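## Task

Put plate M60 into nest OUT and leave the two other plates in the nests they began in. All three plates must rest flat within their nest's locators, with well A1 at the corner labelled A1, and must stay there without the robot holding them. Finish with both grippers released and the arms moved away.

## Robot and tools

Robot: two six-joint Doosan M1013 arms, left_arm and right_arm, each carrying a Robotiq 140 two-finger gripper. Bases in the scene frame: left_arm at (-0.032, +0.507, 0) m, quat_wxyz (+1.000, 0, 0, -0.022); right_arm at (-0.030, -0.589, 0) m, quat_wxyz (+0.999, 0, 0, -0.053). Scene frame: origin on the table top midway between the arms, +x out over the table, +z up, left_arm on the +y side. The names left and right do not mean sides of a camera image. Either arm may be parked out of the way.

Layout: nest OUT lies between the arms. Nests N1, N2, N3 and RD form an arc in front of them, in that clockwise order viewed from above. A fixed bar-code scanner stands next to RD and is always on; a plate placed flat in RD with well A1 at the A1 corner, and nothing blocking the view, gets its ID reported. Well A1 is at the plate's clipped corner. Occasionally something may briefly pull a held part or shove a loose one.

Tool execute_actions: argument actions, a list holding one action (an empty list only fetches state and images). An action has optional keys rows, steps, until. rows: 1 to 15 rows, each used for one control step of 1/30 s. Every row is one flat list of 18 numbers in [-1, 1] covering both arms: left_arm first (6 joint values, then gripper position, force_limit, speed), then right_arm the same 9. Joint values are offsets, not poses: each is measured from that arm's joint angles at the start of the action (the last reported ones), not from the previous row. Scale: 1.0 equals 1.398 rad for waist and shoulder, 2.097 rad for elbow, 2.622 rad for forearm roll, wrist pitch and wrist roll. Stated joint ranges: elbow -2.792 to 2.792 rad, all others -6.283 to 6.283 rad; a request more than 0.010 rad beyond a limit is refused, and a joint driven into its true end is clamped and reported as joint sent to its limit. steps: 1 to 450, at least the number of rows, default 15; after the final row each arm keeps heading to that row's target and each gripper keeps its command, so long moves need more steps. until: ends the action early once every condition holds, reading devices only (here just scanner, fields code and reads), e.g. {"scanner": {"code": "m60"}}; numbers need a comparison like [">=", 1]. Any bad value or name rejects the whole call.

Gripper numbers are absolute commands, not offsets: position +1 fully open (140 mm), about -0.8 pads touch, -1 closes until blocked. force_limit -1/0/+1 gives about 14/60/107 N. speed -1/0/+1 gives about 30/140/250 mm/s. To leave a gripper unchanged, repeat its previous three numbers (0 is itself a command). To squeeze harder while holding, raise force_limit and switch position between -1 and -0.98.

Motion limits: joint targets move at most 2.09 (waist, shoulder), 3.14 (elbow), 3.93 (wrist joints) rad/s, with 0.3 s to accelerate; joints of one arm are synchronized. Each target stays within 0.456/0.683/0.854 rad of the measured angle, and targets implying a hand shift over 70 mm are scaled back, so big moves take several calls. A move cut short by steps will not finish by itself; send the remainder.

Results: state line per arm with end_effector_position (m, the point between closed pads) and end_effector_quat_wxyz plus velocities, all in the scene frame; printed positions can be off, more at long reach. Fingers point along gripper +z and close along its y; fingertips extend about 33 mm past that point when closed, 9 mm when open, and move about 24 mm further out while closing, so leave clearance above surfaces. Joint positions and velocities per arm in rad, rad/s. object_status: 0 moving, 1 blocked while opening, 2 blocked while closing (a grip), 3 at target or pads met. position_measured is in counts, 3 open to 230 pads met. Flange force is an approximate outside force including held weight; no reading means no estimate. scanner code (lower case ID or no_read) and reads (count of changes to an ID). Joint command not followed means the clearance check altered targets.

Faults to avoid: torque at a joint reaching its load limit (waist, shoulder 295, elbow 139, wrist joints 39.1 N m, held weight included) or 144 N on the arm stops it for 10 s. Pushing an arm too far from its target drops both arms' targets. Long holding heats motors (MOTOR HOT warning, then braking). Never let the arms collide or press together, never knock or drop things off the table, and avoid slips, slams and hard pushes. The robot keeps the last command while you are composing a reply.

Tool zoom_image: camera (cam_high, cam_low, cam_left_wrist, cam_right_wrist) and region [x0, y0, x1, y1] in pixels, top-left origin, at most 504 by 504. All images are 504x504, returned in that camera order; calibration (K, distortion, T_world_to_cam) is given per camera, with small errors, and wrist camera poses follow the arm joints.

Tool read_manual: section "licences", text only. Tool finished_scene: scene number 1 or 2; ends that scene irreversibly once the goal holds, and its result gives the next task.

Each tool is called after "Call:" as name(argument=value, ...), one argument or row to a line, values as JSON.

## Session

Call:
execute_actions(
  actions=[],
)

Scene clock: 0.00 s.
left_arm: end_effector_position=(+0.5231, +0.0202, +0.2352) position_measured=3 object_status=3 end_effector_quat_wxyz=(-0.259, -0.228, +0.887, -0.308) end_effector_velocity=(+0.001, +0.000, +0.000) end_effector_angular_velocity=(-0.000, -0.001, +0.003) | right_arm: end_effector_position=(+0.3665, -0.7269, +0.3340) position_measured=3 object_status=3 end_effector_quat_wxyz=(-0.477, -0.454, +0.656, +0.368) end_effector_velocity=(+0.000, +0.000, +0.000) end_effector_angular_velocity=(+0.000, +0.001, +0.000)
Joint positions: left_arm=[-0.387  0.367  1.71  -0.89   1.248  4.159] | right_arm=[-0.153  0.424  1.698 -0.266  2.29   3.215]
Joint velocities: left_arm=[ 0.001 -0.001 -0.    -0.    -0.001 -0.001] | right_arm=[0.001 0.    0.    0.    0.001 0.   ]
Flange force (N, the push that the arm receives, along the gripper's own x y z axes): no reading
scanner: code=no_read reads=0

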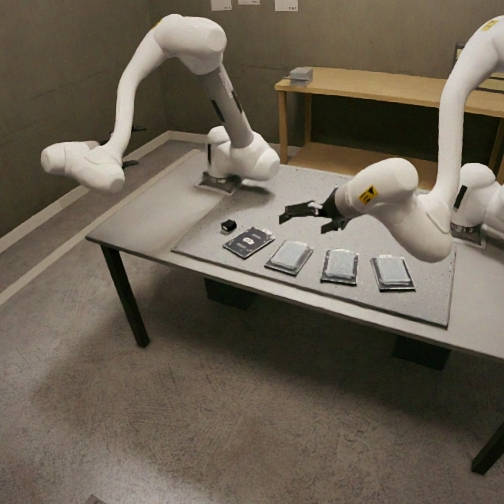

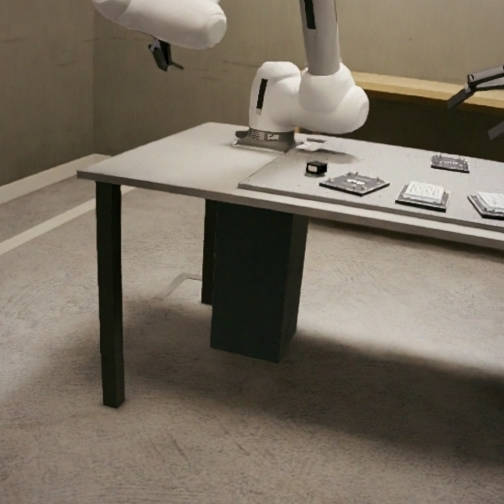

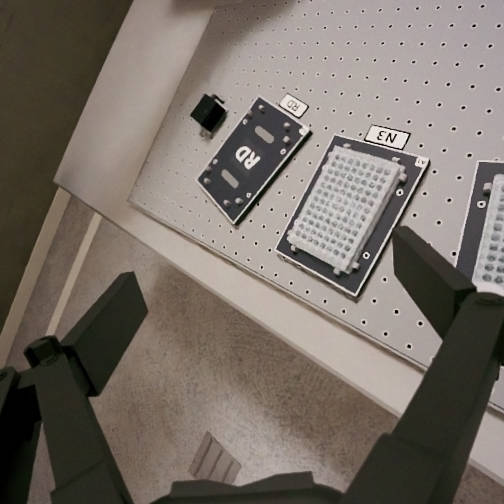

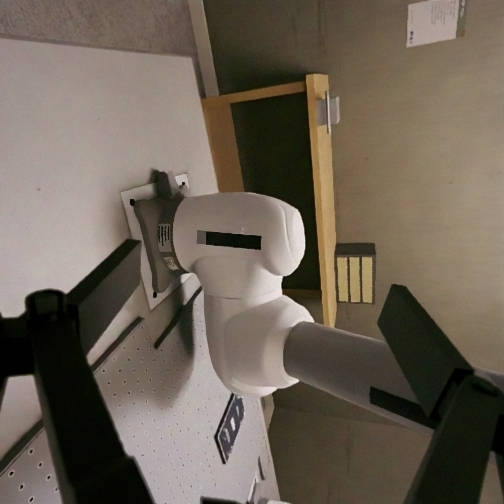

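Call:
zoom_image(
  camera="cam_high",
  region=[200, 190, 440, 310],
)

Call:
zoom_image(
  camera="cam_left_wrist",
  region=[180, 80, 504, 310],
)

Call:
zoom_image(
  camera="cam_low",
  region=[290, 140, 504, 230],
)

Region (200, 190, 440, 310) of cam_high's 504x504 image, scaled by 2.100, with more detail than that image has.

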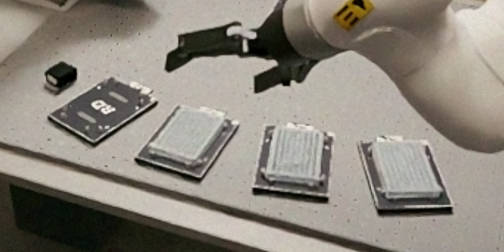

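Region (180, 80, 504, 310) of cam_left_wrist's 504x504 image, scaled by 1.556, with more detail than that image has; it fills the top 358 rows of this view, and the rest is white.

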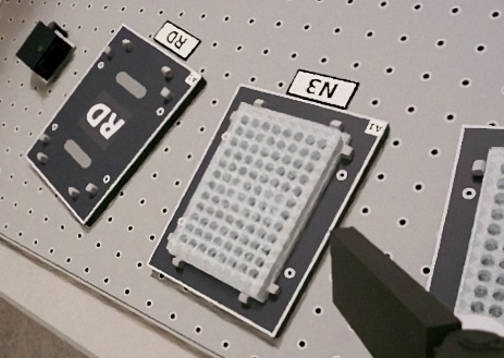

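Region (290, 140, 504, 230) of cam_low's 504x504 image, scaled by 2.355, with more detail than that image has; it fills the top 212 rows of this view, and the rest is white.

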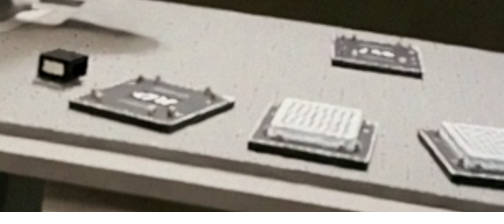

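Call:
execute_actions(
  actions=[
    {"rows": [[-0.2409,-0.1385,-0.0366,0.3394,0.0331,-0.0818,1,0,0, 0.189,0.027,0.299,0.667,-0.3686,0.710,1,0,0]], "steps": 45},
  ],
)

Scene clock: 51.03 s.
left_arm: end_effector_position=(+0.4604, +0.0799, +0.2999) position_measured=3 object_status=3 end_effector_quat_wxyz=(+0.000, -0.000, +1.000, +0.000) end_effector_velocity=(+0.000, +0.000, -0.000) end_effector_angular_velocity=(-0.001, +0.001, +0.002) | right_arm: end_effector_position=(+0.4101, -0.2455, +0.1047) position_measured=3 object_status=3 end_effector_quat_wxyz=(-0.410, +0.434, +0.667, +0.445) end_effector_velocity=(+0.259, +0.169, -0.048) end_effector_angular_velocity=(-0.193, +1.979, -1.996)
Joint positions: left_arm=[-0.724  0.173  1.634  0.     1.335  3.945] | right_arm=[0.093 0.459 2.282 1.3   1.391 4.863]
Joint velocities: left_arm=[ 0.001  0.    -0.    -0.001  0.    -0.001] | right_arm=[ 0.156  0.023  0.373  1.569 -0.579  1.831]
Flange force (N, the push that the arm receives, along the gripper's own x y z axes): left_arm=[0.1 1.5 1.5] | right_arm=[-2.6 -2.7 4.2]
scanner: code=no_read reads=0
camera_calibration (this result's frames):
cam_left_wrist: T_world_to_cam=[[0.209092, 0.976219, -0.0572506, -0.15181], [0.905355, -0.171121, 0.388651, -0.508526], [0.369611, -0.133096, -0.919605, 0.289757], [0, 0, 0, 1]] pos_world=[0.385042, 0.0997453, 0.45541]
cam_right_wrist: T_world_to_cam=[[0.871513, 0.294985, 0.391725, -0.325576], [0.490328, -0.51347, -0.704221, -0.232437], [-0.00659598, 0.805811, -0.592135, 0.440243], [0, 0, 0, 1]] pos_world=[0.400618, -0.378062, 0.224533]

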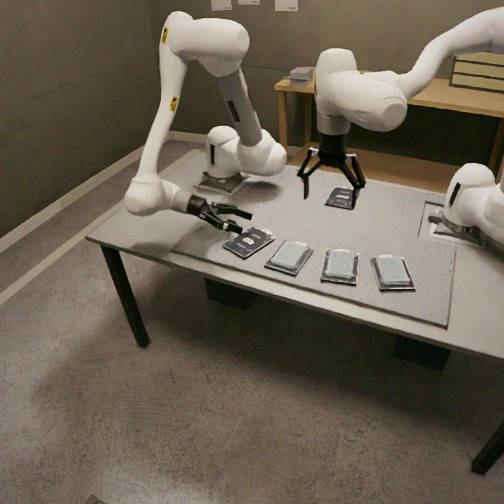

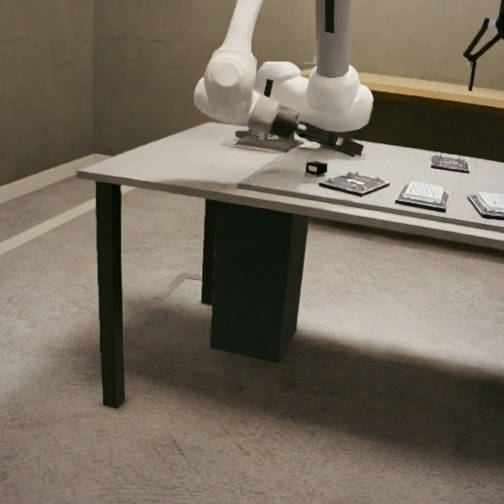

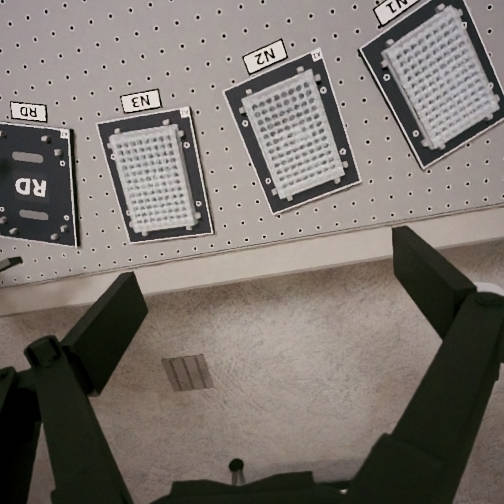

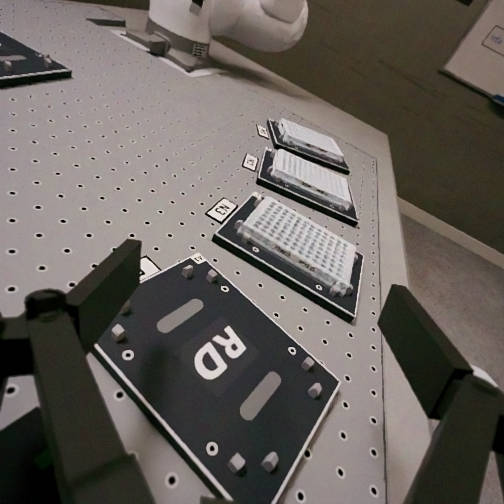

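Call:
zoom_image(
  camera="cam_right_wrist",
  region=[220, 110, 380, 310],
)

Region (220, 110, 380, 310) of cam_right_wrist's 504x504 image, scaled by 2.520, with more detail than that image has; it fills the left 403 columns of this view, and the rest is white.

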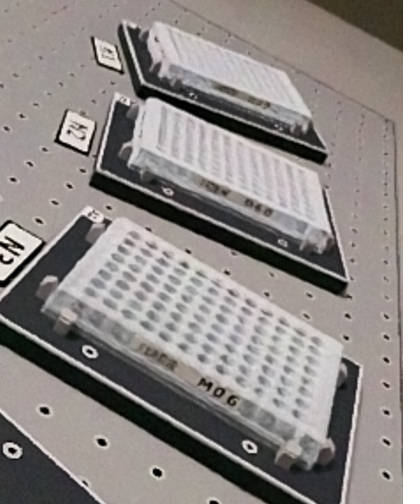

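Call:
zoom_image(
  camera="cam_right_wrist",
  region=[280, 130, 350, 210],
)

Region (280, 130, 350, 210) of cam_right_wrist's 504x504 image, scaled by 6.300, with more detail than that image has; it fills the left 441 columns of this view, and the rest is white.

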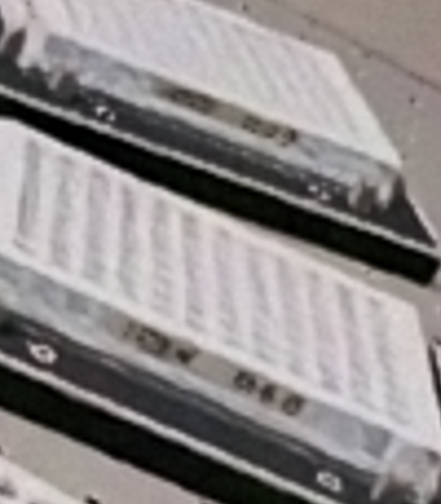

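Call:
execute_actions(
  actions=[],
)

Call:
zoom_image(
  camera="cam_right_wrist",
  region=[200, 90, 340, 230],
)

Scene clock: 54.17 s.
left_arm: end_effector_position=(+0.4604, +0.0799, +0.2999) position_measured=3 object_status=3 end_effector_quat_wxyz=(+0.000, -0.000, +1.000, +0.000) end_effector_velocity=(+0.000, -0.000, -0.001) end_effector_angular_velocity=(+0.002, +0.000, -0.000) | right_arm: end_effector_position=(+0.4406, -0.2314, +0.0973) position_measured=3 object_status=3 end_effector_quat_wxyz=(-0.430, +0.560, +0.562, +0.431) end_effector_velocity=(+0.000, -0.000, +0.000) end_effector_angular_velocity=(-0.000, -0.000, -0.001)
Joint positions: left_arm=[-0.724  0.173  1.634  0.     1.335  3.945] | right_arm=[0.111 0.462 2.325 1.483 1.324 5.076]
Joint velocities: left_arm=[-0.     0.001 -0.     0.001 -0.     0.   ] | right_arm=[-0.001 -0.    -0.    -0.    -0.     0.   ]
Flange force (N, the push that the arm receives, along the gripper's own x y z axes): left_arm=[-1.7 -0.6 1.2] | right_arm=[-6.3 -2.0 4.4]
scanner: code=no_read reads=0
camera_calibration (this result's frames):
cam_left_wrist: T_world_to_cam=[[0.209092, 0.976219, -0.057251, -0.151809], [0.905355, -0.171121, 0.388652, -0.508527], [0.369612, -0.133096, -0.919604, 0.289757], [0, 0, 0, 1]] pos_world=[0.385042, 0.0997451, 0.455411]
cam_right_wrist: T_world_to_cam=[[0.98269, 0.0813797, 0.166424, -0.429954], [0.181609, -0.600544, -0.778694, -0.122257], [0.0365754, 0.795439, -0.604928, 0.404551], [0, 0, 0, 1]] pos_world=[0.429918, -0.360227, 0.221078]

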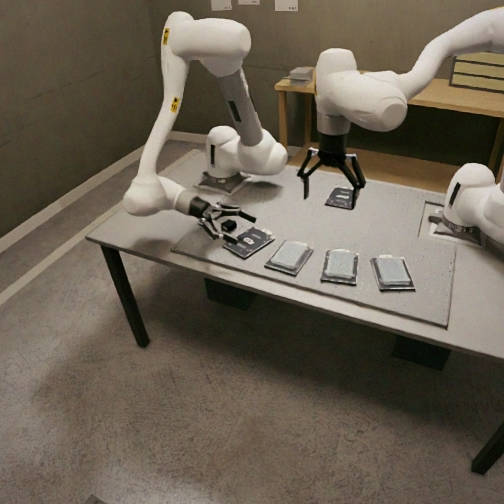

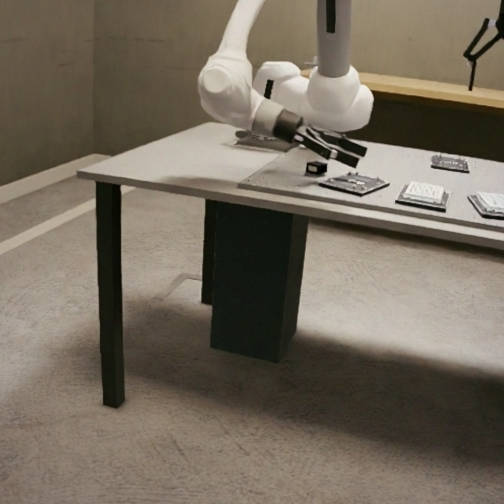

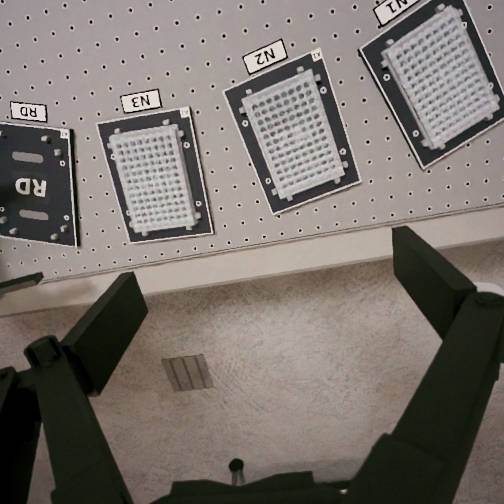

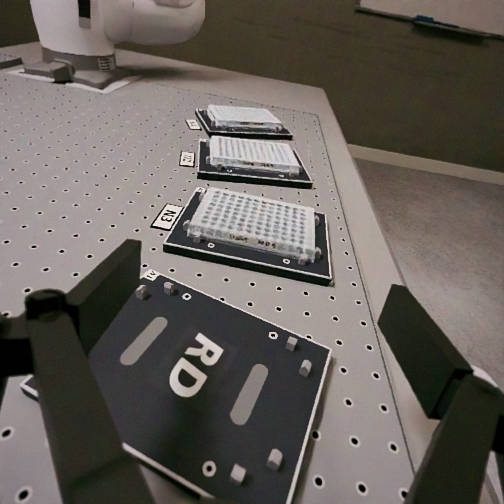

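Region (200, 90, 340, 230) of cam_right_wrist's 504x504 image, scaled by 3.600, with more detail than that image has.

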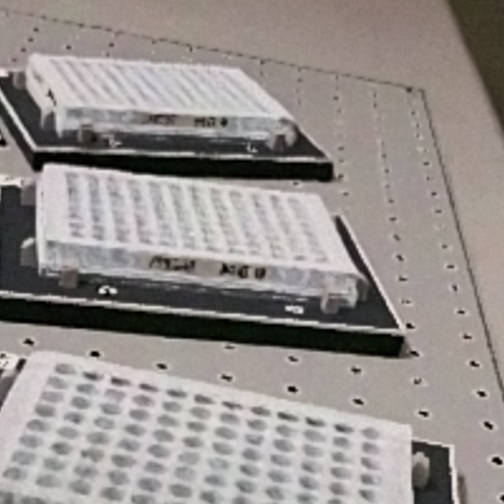

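Call:
zoom_image(
  camera="cam_left_wrist",
  region=[210, 40, 390, 220],
)

Region (210, 40, 390, 220) of cam_left_wrist's 504x504 image, scaled by 2.800, with more detail than that image has.

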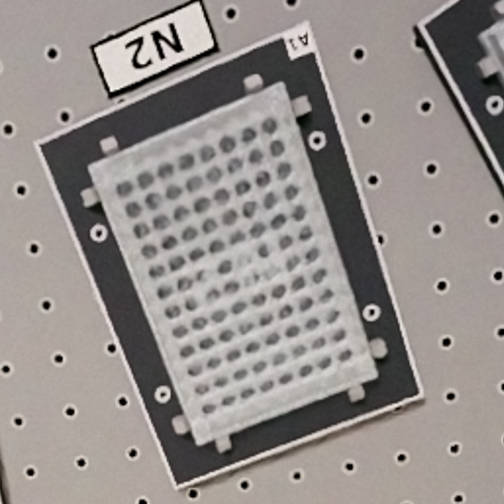

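Call:
zoom_image(
  camera="cam_high",
  region=[300, 170, 380, 220],
)

Call:
zoom_image(
  camera="cam_low",
  region=[410, 140, 490, 185],
)

Region (300, 170, 380, 220) of cam_high's 504x504 image, scaled by 6.300, with more detail than that image has; it fills the top 315 rows of this view, and the rest is white.

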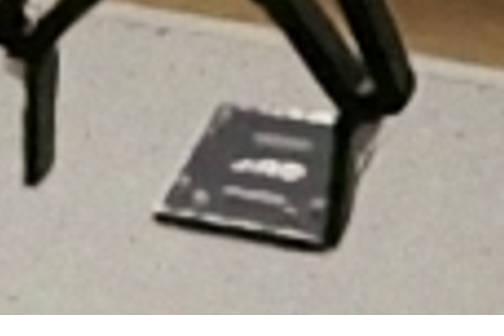

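Region (410, 140, 490, 185) of cam_low's 504x504 image, scaled by 6.300, with more detail than that image has; it fills the top 284 rows of this view, and the rest is white.

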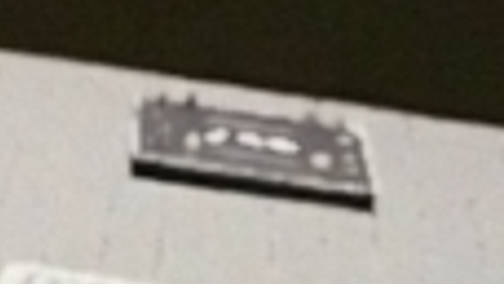

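Call:
execute_actions(
  actions=[
    {"rows": [[-0.5505,-0.1385,0.1003,0,-0.0065,-0.2938,1,0,0, 0.2451,0.0240,-0.0376,0.0633,-0.0271,0.019,1,0,0]], "steps": 36},
  ],
)

Call:
execute_actions(
  actions=[],
)

Scene clock: 91.20 s.
left_arm: end_effector_position=(+0.0451, -0.0234, +0.3006) position_measured=3 object_status=3 end_effector_quat_wxyz=(+0.000, -0.005, +1.000, -0.000) end_effector_velocity=(-0.303, +0.027, -0.006) end_effector_angular_velocity=(-0.001, +0.000, -0.125) | right_arm: end_effector_position=(+0.3924, -0.0649, +0.0970) position_measured=3 object_status=3 end_effector_quat_wxyz=(-0.461, +0.517, +0.602, +0.397) end_effector_velocity=(-0.001, +0.001, +0.000) end_effector_angular_velocity=(+0.000, -0.000, +0.001)
Joint positions: left_arm=[-1.448 -0.011  1.834  0.     1.319  3.21 ] | right_arm=[0.454 0.495 2.246 1.649 1.253 5.126]
Joint velocities: left_arm=[-0.561 -0.111  0.121 -0.    -0.011 -0.436] | right_arm=[ 0.001 -0.001  0.     0.     0.     0.   ]
Flange force (N, the push that the arm receives, along the gripper's own x y z axes): left_arm=[1.9 5.2 -2.1] | right_arm=[-4.2 -3.2 2.2]
scanner: code=no_read reads=0
camera_calibration (this result's frames):
cam_left_wrist: T_world_to_cam=[[0.199139, 0.978279, -0.057561, 0.0365126], [0.906988, -0.161747, 0.388858, -0.150386], [0.371102, -0.129644, -0.919498, 0.430057], [0, 0, 0, 1]] pos_world=[-0.0304673, -0.00428978, 0.456017]
cam_right_wrist: T_world_to_cam=[[0.960029, 0.226759, 0.164089, -0.377544], [0.267146, -0.567359, -0.778933, -0.0451406], [-0.0835332, 0.791634, -0.605259, 0.32055], [0, 0, 0, 1]] pos_world=[0.401289, -0.193758, 0.220805]

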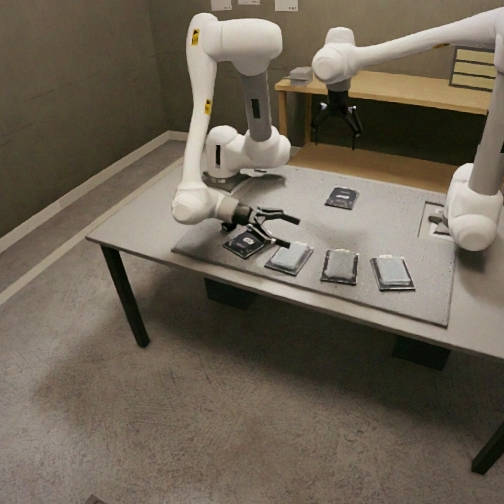

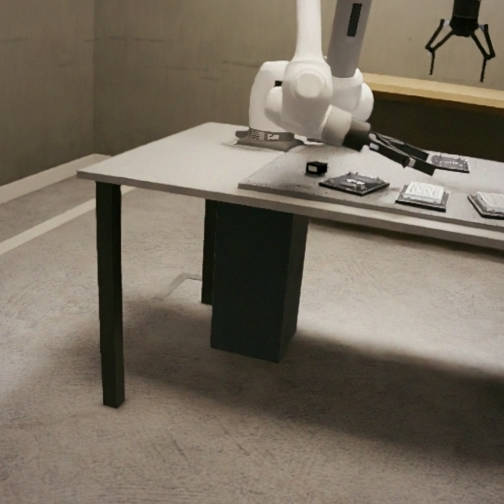

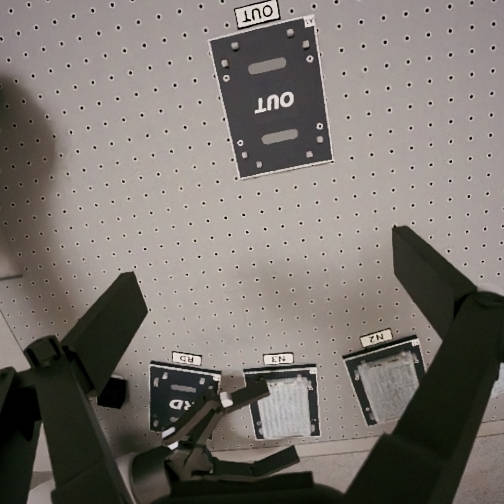

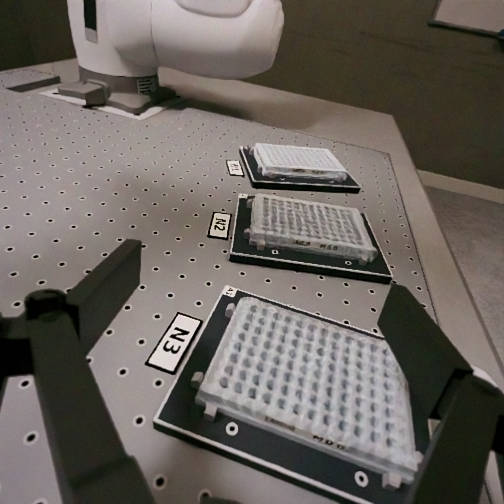

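Scene clock: 91.20 s.
left_arm: end_effector_position=(+0.0451, -0.0234, +0.3006) position_measured=3 object_status=3 end_effector_quat_wxyz=(+0.000, -0.005, +1.000, -0.000) end_effector_velocity=(-0.303, +0.027, -0.006) end_effector_angular_velocity=(-0.001, +0.000, -0.125) | right_arm: end_effector_position=(+0.3924, -0.0649, +0.0970) position_measured=3 object_status=3 end_effector_quat_wxyz=(-0.461, +0.517, +0.602, +0.397) end_effector_velocity=(-0.001, +0.001, +0.000) end_effector_angular_velocity=(+0.000, -0.000, +0.001)
Joint positions: left_arm=[-1.448 -0.011  1.834  0.     1.319  3.21 ] | right_arm=[0.454 0.495 2.246 1.649 1.253 5.126]
Joint velocities: left_arm=[-0.561 -0.111  0.121 -0.    -0.011 -0.436] | right_arm=[ 0.001 -0.001  0.     0.     0.     0.   ]
Flange force (N, the push that the arm receives, along the gripper's own x y z axes): left_arm=[1.9 5.2 -2.1] | right_arm=[-4.2 -3.2 2.2]
scanner: code=no_read reads=0
camera_calibration (this result's frames):
cam_left_wrist: T_world_to_cam=[[0.199139, 0.978279, -0.057561, 0.0365126], [0.906988, -0.161747, 0.388858, -0.150386], [0.371102, -0.129644, -0.919498, 0.430057], [0, 0, 0, 1]] pos_world=[-0.0304673, -0.00428978, 0.456017]
cam_right_wrist: T_world_to_cam=[[0.960029, 0.226759, 0.164089, -0.377544], [0.267146, -0.567359, -0.778933, -0.0451406], [-0.0835332, 0.791634, -0.605259, 0.32055], [0, 0, 0, 1]] pos_world=[0.401289, -0.193758, 0.220805]

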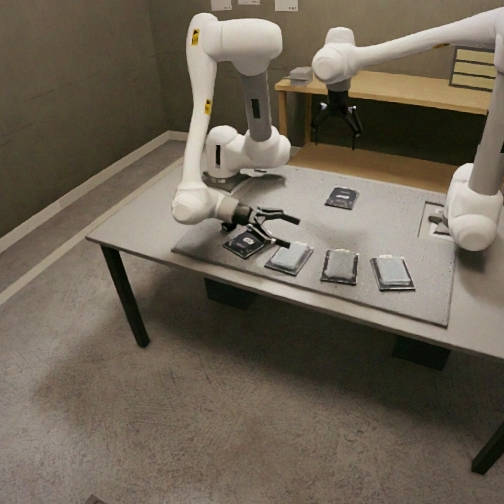

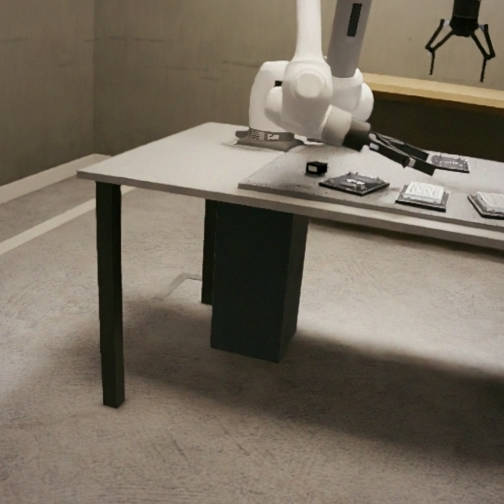

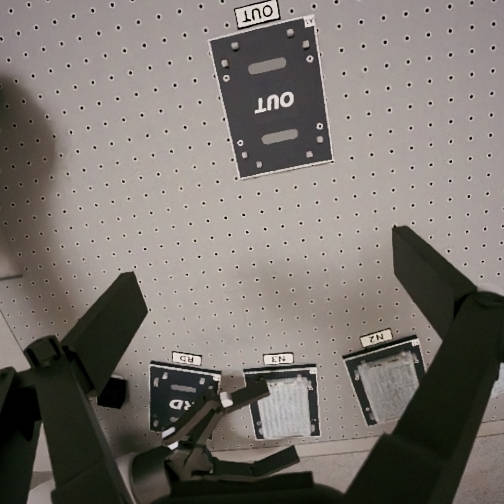

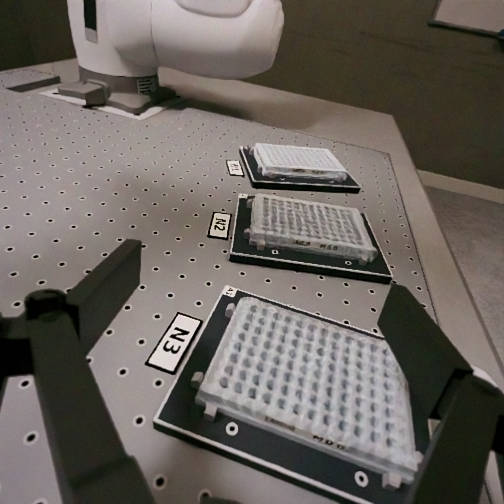

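Call:
zoom_image(
  camera="cam_right_wrist",
  region=[260, 150, 380, 270],
)

Call:
execute_actions(
  actions=[],
)

Region (260, 150, 380, 270) of cam_right_wrist's 504x504 image, scaled by 4.200, with more detail than that image has.

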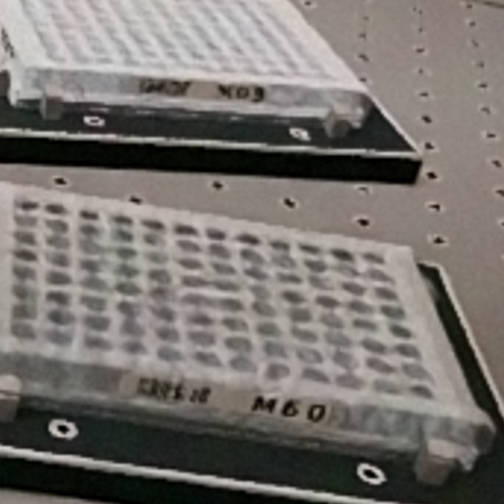

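Scene clock: 92.30 s.
left_arm: end_effector_position=(+0.0207, -0.0207, +0.3000) position_measured=3 object_status=3 end_effector_quat_wxyz=(+0.000, -0.000, +1.000, -0.000) end_effector_velocity=(+0.001, -0.001, +0.000) end_effector_angular_velocity=(-0.001, -0.000, +0.000) | right_arm: end_effector_position=(+0.3924, -0.0649, +0.0970) position_measured=3 object_status=3 end_effector_quat_wxyz=(-0.461, +0.517, +0.602, +0.397) end_effector_velocity=(+0.000, -0.000, -0.000) end_effector_angular_velocity=(-0.001, +0.000, -0.001)
Joint positions: left_arm=[-1.493 -0.02   1.844  0.     1.318  3.175] | right_arm=[0.454 0.495 2.246 1.649 1.253 5.126]
Joint velocities: left_arm=[ 0.001  0.    -0.001  0.    -0.001  0.001] | right_arm=[-0.     0.     0.     0.    -0.001  0.   ]
Flange force (N, the push that the arm receives, along the gripper's own x y z axes): left_arm=[-2.1 -0.6 1.7] | right_arm=[-3.7 -3.2 6.9]
scanner: code=no_read reads=0
camera_calibration (this result's frames):
cam_left_wrist: T_world_to_cam=[[0.208584, 0.976306, -0.0576092, 0.0384457], [0.905427, -0.170501, 0.388757, -0.127663], [0.369723, -0.133249, -0.919538, 0.438976], [0, 0, 0, 1]] pos_world=[-0.0547298, -0.000808135, 0.4555]
cam_right_wrist: T_world_to_cam=[[0.960028, 0.226763, 0.164088, -0.377542], [0.267148, -0.567358, -0.778933, -0.0451394], [-0.0835365, 0.791633, -0.605259, 0.320549], [0, 0, 0, 1]] pos_world=[0.401287, -0.193755, 0.220805]

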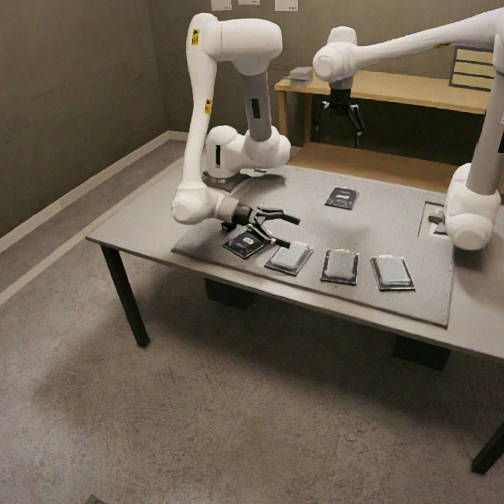

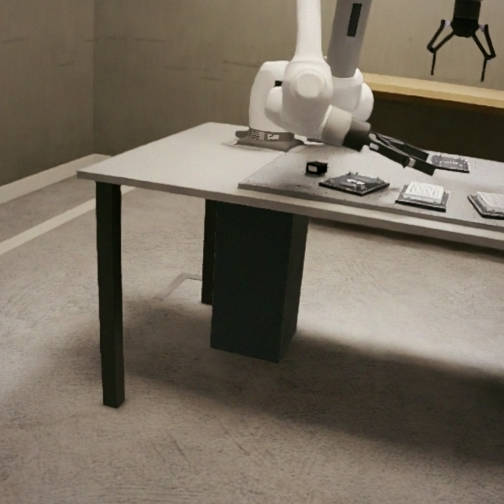

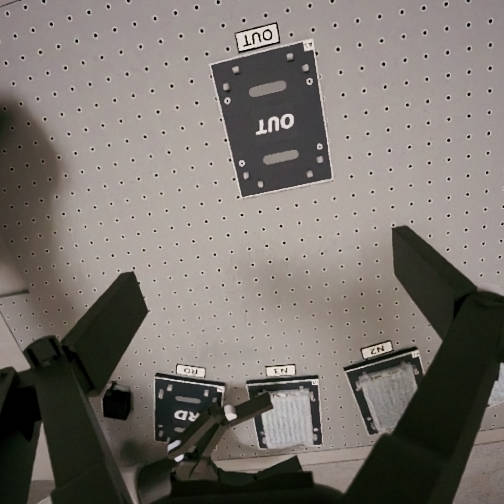

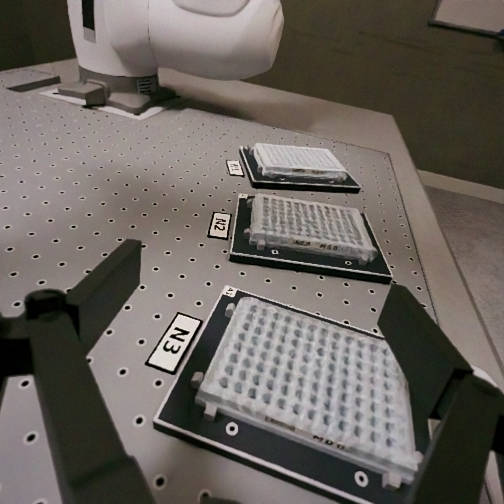

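N2 holds M60. Now measure OUT.

Call:
zoom_image(
  camera="cam_left_wrist",
  region=[190, 30, 370, 210],
)

Region (190, 30, 370, 210) of cam_left_wrist's 504x504 image, scaled by 2.800, with more detail than that image has.

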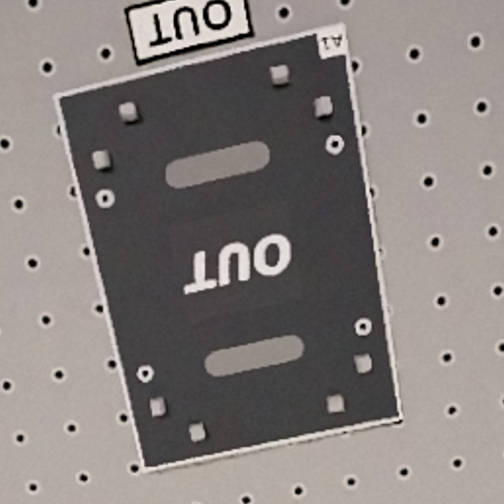

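Call:
execute_actions(
  actions=[
    {"rows": [[0.5548,0.1759,0.0570,0,-0.1396,0.2266,0.47,0,0, -0.143,0,0,0,0,0,1,0,0]], "steps": 38},
  ],
)

Scene clock: 123.13 s.
left_arm: end_effector_position=(+0.4030, +0.1018, +0.1097) position_measured=70 object_status=3 end_effector_quat_wxyz=(+0.000, -0.082, +0.997, -0.000) end_effector_velocity=(+0.230, +0.223, -0.110) end_effector_angular_velocity=(+0.002, +0.002, +0.220) | right_arm: end_effector_position=(+0.4882, -0.1592, +0.0970) position_measured=3 object_status=3 end_effector_quat_wxyz=(-0.419, +0.575, +0.547, +0.441) end_effector_velocity=(-0.000, -0.000, -0.001) end_effector_angular_velocity=(+0.000, +0.001, -0.000)
Joint positions: left_arm=[-0.764  0.214  1.958  0.     0.969  3.741] | right_arm=[0.254 0.495 2.246 1.649 1.253 5.126]
Joint velocities: left_arm=[ 0.541  0.133  0.067 -0.    -0.197  0.32 ] | right_arm=[-0.     0.001  0.    -0.     0.     0.   ]
Flange force (N, the push that the arm receives, along the gripper's own x y z axes): left_arm=[-4.0 1.7 3.7] | right_arm=[-4.5 -3.3 3.2]
scanner: code=no_read reads=0
camera_calibration (this result's frames):
cam_left_wrist: T_world_to_cam=[[0.0474041, 0.997202, -0.0577978, -0.10899], [0.920935, -0.0212241, 0.389139, -0.400427], [0.386823, -0.0716747, -0.919364, 0.12573], [0, 0, 0, 1]] pos_world=[0.325298, 0.109198, 0.265114]
cam_right_wrist: T_world_to_cam=[[0.985937, 0.0315772, 0.164106, -0.491844], [0.149158, -0.60912, -0.778926, -0.0732667], [0.0753639, 0.792449, -0.605264, 0.325732], [0, 0, 0, 1]] pos_world=[0.471307, -0.287224, 0.220799]

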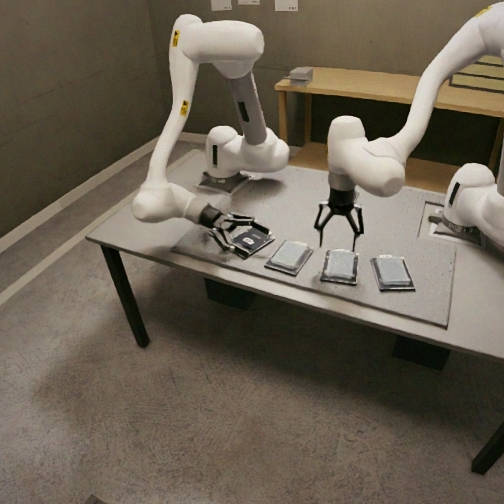

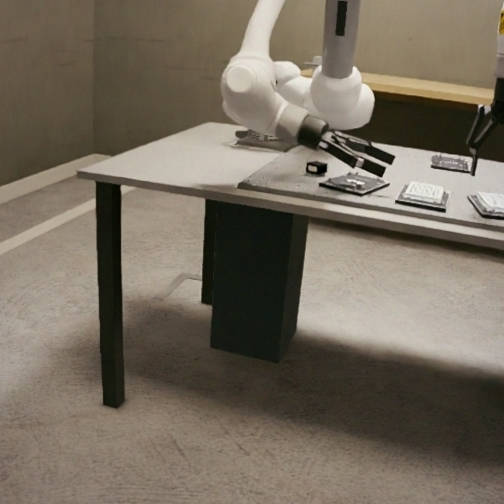

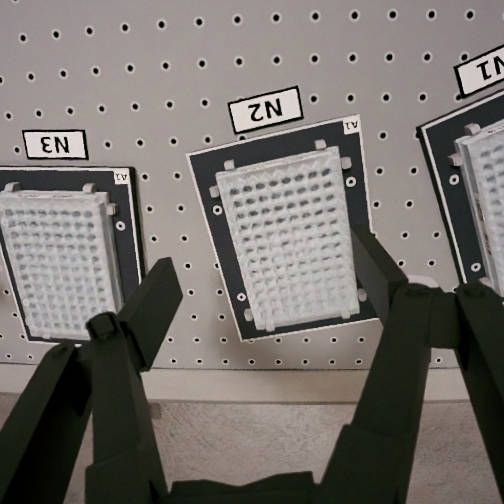

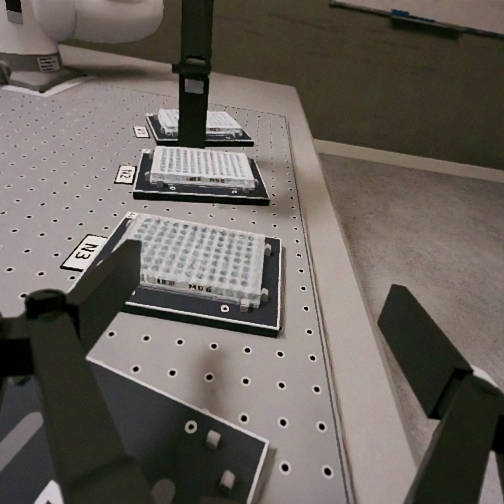

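Call:
execute_actions(
  actions=[],
)

Call:
zoom_image(
  camera="cam_left_wrist",
  region=[140, 80, 400, 340],
)

Scene clock: 124.00 s.
left_arm: end_effector_position=(+0.4225, +0.1215, +0.1003) position_measured=70 object_status=3 end_effector_quat_wxyz=(+0.000, -0.091, +0.996, -0.000) end_effector_velocity=(-0.000, +0.000, -0.000) end_effector_angular_velocity=(+0.001, -0.000, -0.001) | right_arm: end_effector_position=(+0.4882, -0.1592, +0.0970) position_measured=3 object_status=3 end_effector_quat_wxyz=(-0.419, +0.575, +0.547, +0.441) end_effector_velocity=(+0.000, -0.000, -0.001) end_effector_angular_velocity=(-0.000, +0.002, -0.000)
Joint positions: left_arm=[-0.718  0.226  1.963  0.     0.952  3.769] | right_arm=[0.254 0.495 2.246 1.649 1.253 5.126]
Joint velocities: left_arm=[-0.     0.     0.     0.001  0.     0.001] | right_arm=[-0.001  0.001  0.    -0.     0.     0.001]
Flange force (N, the push that the arm receives, along the gripper's own x y z axes): left_arm=[-2.1 0.7 1.4] | right_arm=[-2.6 -4.3 3.4]
scanner: code=no_read reads=0
camera_calibration (this result's frames):
cam_left_wrist: T_world_to_cam=[[0.0288169, 0.997911, -0.0578264, -0.122276], [0.921146, -0.00404727, 0.389195, -0.416487], [0.388148, -0.064482, -0.919339, 0.109484], [0, 0, 0, 1]] pos_world=[0.344673, 0.127395, 0.255677]
cam_right_wrist: T_world_to_cam=[[0.985933, 0.0315762, 0.164133, -0.491849], [0.149179, -0.609117, -0.778924, -0.0732646], [0.0753807, 0.792452, -0.605258, 0.325734], [0, 0, 0, 1]] pos_world=[0.471306, -0.287224, 0.220814]

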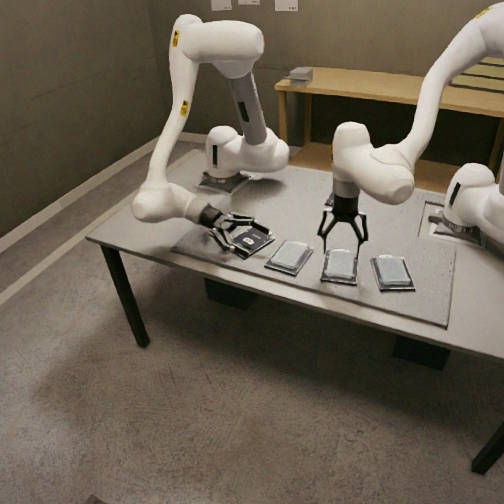

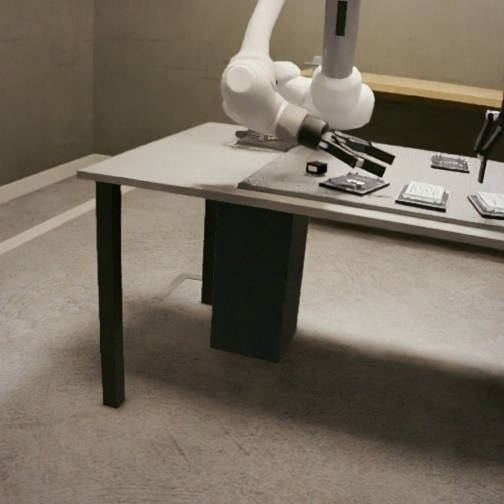

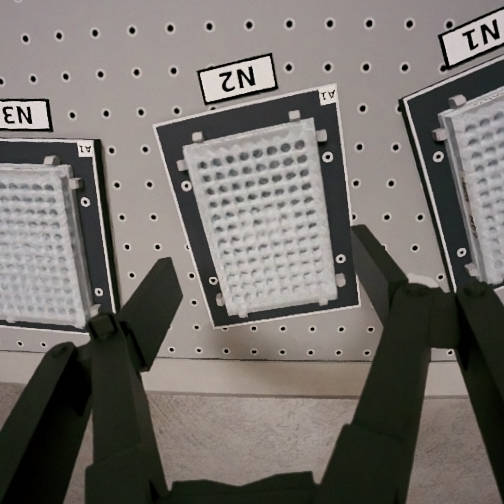

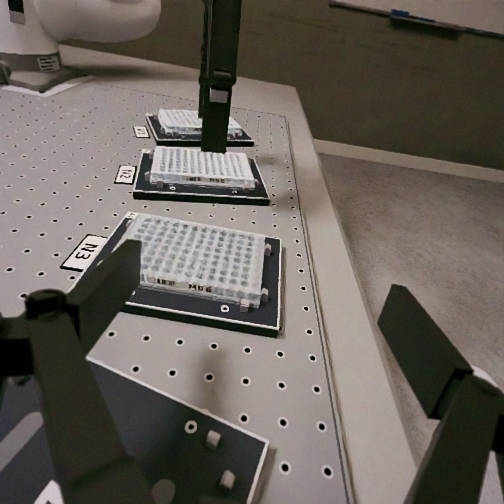

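Region (140, 80, 400, 340) of cam_left_wrist's 504x504 image, scaled by 1.938, with more detail than that image has.

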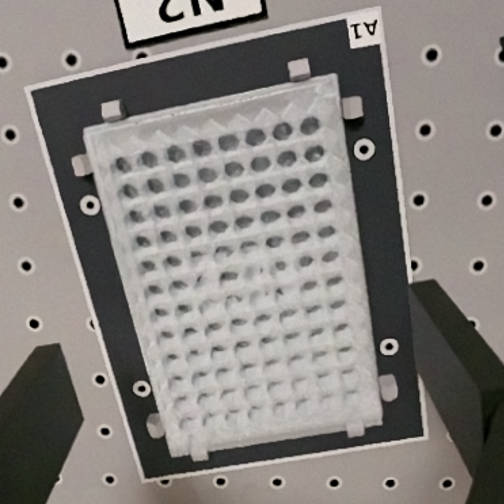

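Call:
execute_actions(
  actions=[
    {"rows": [[-0.00076,0.03238,0.01997,0,-0.03323,-0.0004,0.47,0,0, 0,0,0,0,0,0,1,0,0]], "steps": 15},
  ],
)

Call:
zoom_image(
  camera="cam_right_wrist",
  region=[120, 100, 290, 220],
)

Scene clock: 144.33 s.
left_arm: end_effector_position=(+0.4201, +0.1229, +0.0551) position_measured=70 object_status=3 end_effector_quat_wxyz=(+0.000, -0.091, +0.996, -0.000) end_effector_velocity=(-0.000, -0.001, -0.001) end_effector_angular_velocity=(-0.002, +0.001, -0.000) | right_arm: end_effector_position=(+0.4882, -0.1592, +0.0970) position_measured=3 object_status=3 end_effector_quat_wxyz=(-0.419, +0.575, +0.547, +0.441) end_effector_velocity=(+0.001, -0.001, +0.000) end_effector_angular_velocity=(+0.001, +0.000, -0.002)
Joint positions: left_arm=[-0.719  0.271  2.005  0.     0.865  3.768] | right_arm=[0.254 0.495 2.246 1.649 1.253 5.126]
Joint velocities: left_arm=[-0.     0.002  0.001 -0.002 -0.003  0.001] | right_arm=[-0.001 -0.001 -0.     0.001  0.     0.001]
Flange force (N, the push that the arm receives, along the gripper's own x y z axes): left_arm=[-1.7 -0.9 5.8] | right_arm=[-5.4 -2.0 4.5]
scanner: code=no_read reads=0
camera_calibration (this result's frames):
cam_left_wrist: T_world_to_cam=[[0.0288402, 0.99791, -0.0578311, -0.126221], [0.92114, -0.00406591, 0.38921, -0.396714], [0.388161, -0.0644954, -0.919332, 0.0689351], [0, 0, 0, 1]] pos_world=[0.342311, 0.128791, 0.21048]
cam_right_wrist: T_world_to_cam=[[0.98594, 0.0315775, 0.164089, -0.491819], [0.149145, -0.609122, -0.778926, -0.0732567], [0.0753535, 0.792448, -0.605267, 0.325745], [0, 0, 0, 1]] pos_world=[0.471284, -0.287227, 0.220803]

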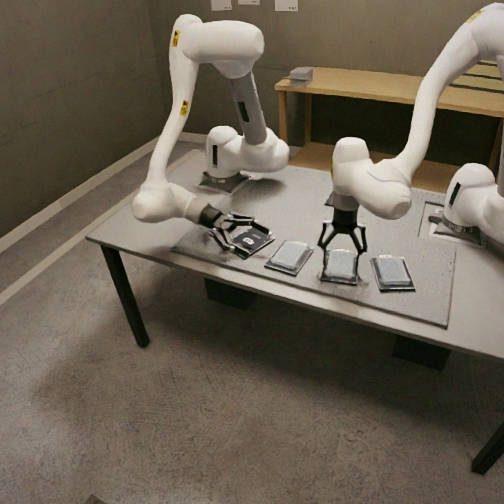

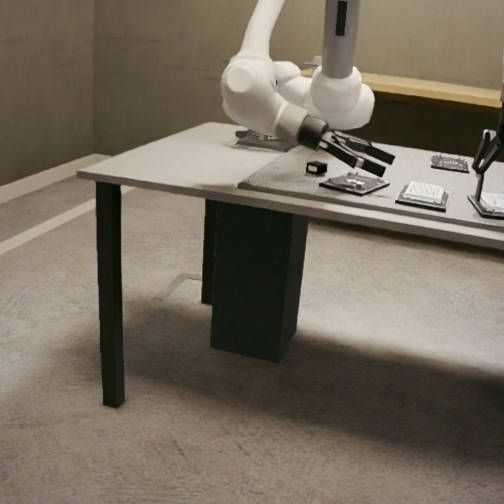

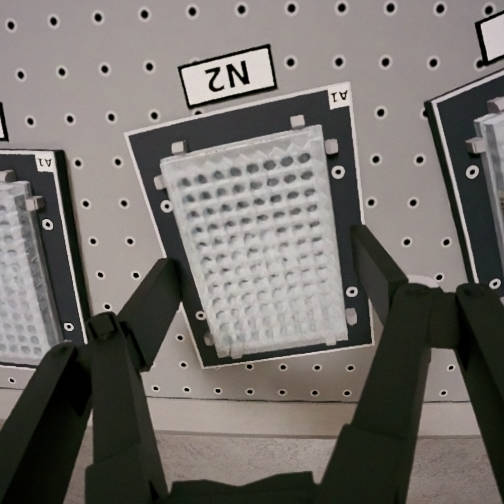

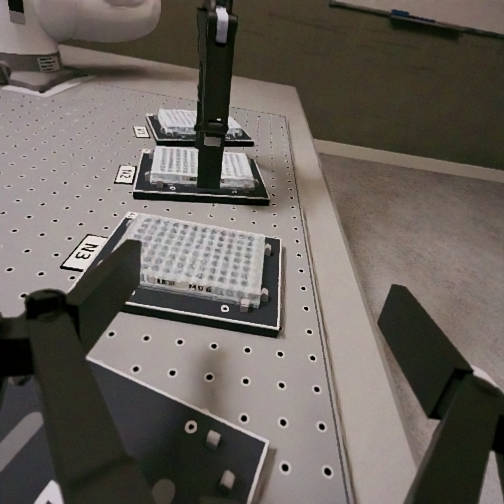

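Region (120, 100, 290, 220) of cam_right_wrist's 504x504 image, scaled by 2.965, with more detail than that image has; it fills the top 356 rows of this view, and the rest is white.

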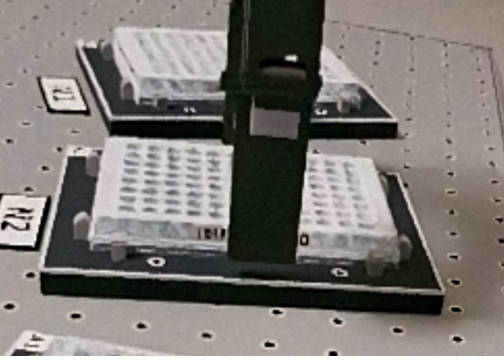

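Call:
zoom_image(
  camera="cam_low",
  region=[440, 160, 504, 230],
)

Call:
zoom_image(
  camera="cam_left_wrist",
  region=[110, 80, 400, 370],
)

Region (440, 160, 504, 230) of cam_low's 504x504 image, scaled by 7.200, with more detail than that image has; it fills the left 461 columns of this view, and the rest is white.

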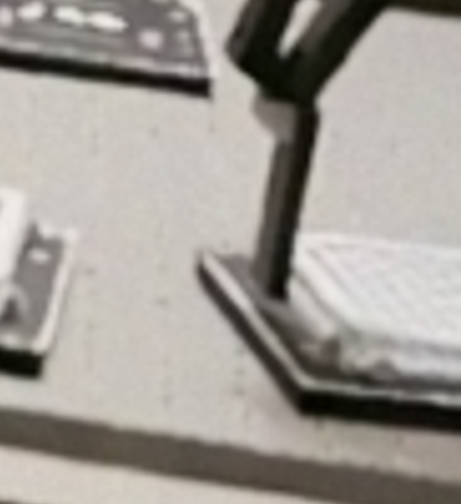

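Region (110, 80, 400, 370) of cam_left_wrist's 504x504 image, scaled by 1.738, with more detail than that image has.

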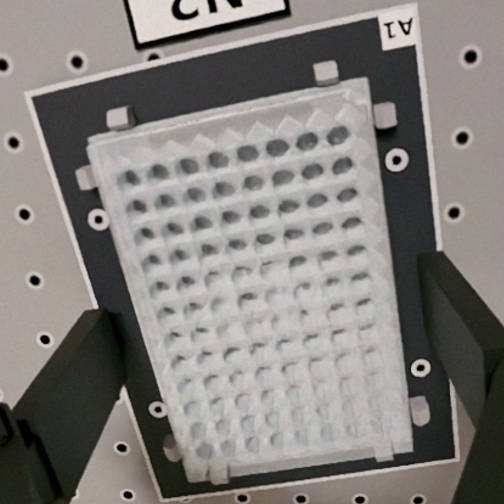

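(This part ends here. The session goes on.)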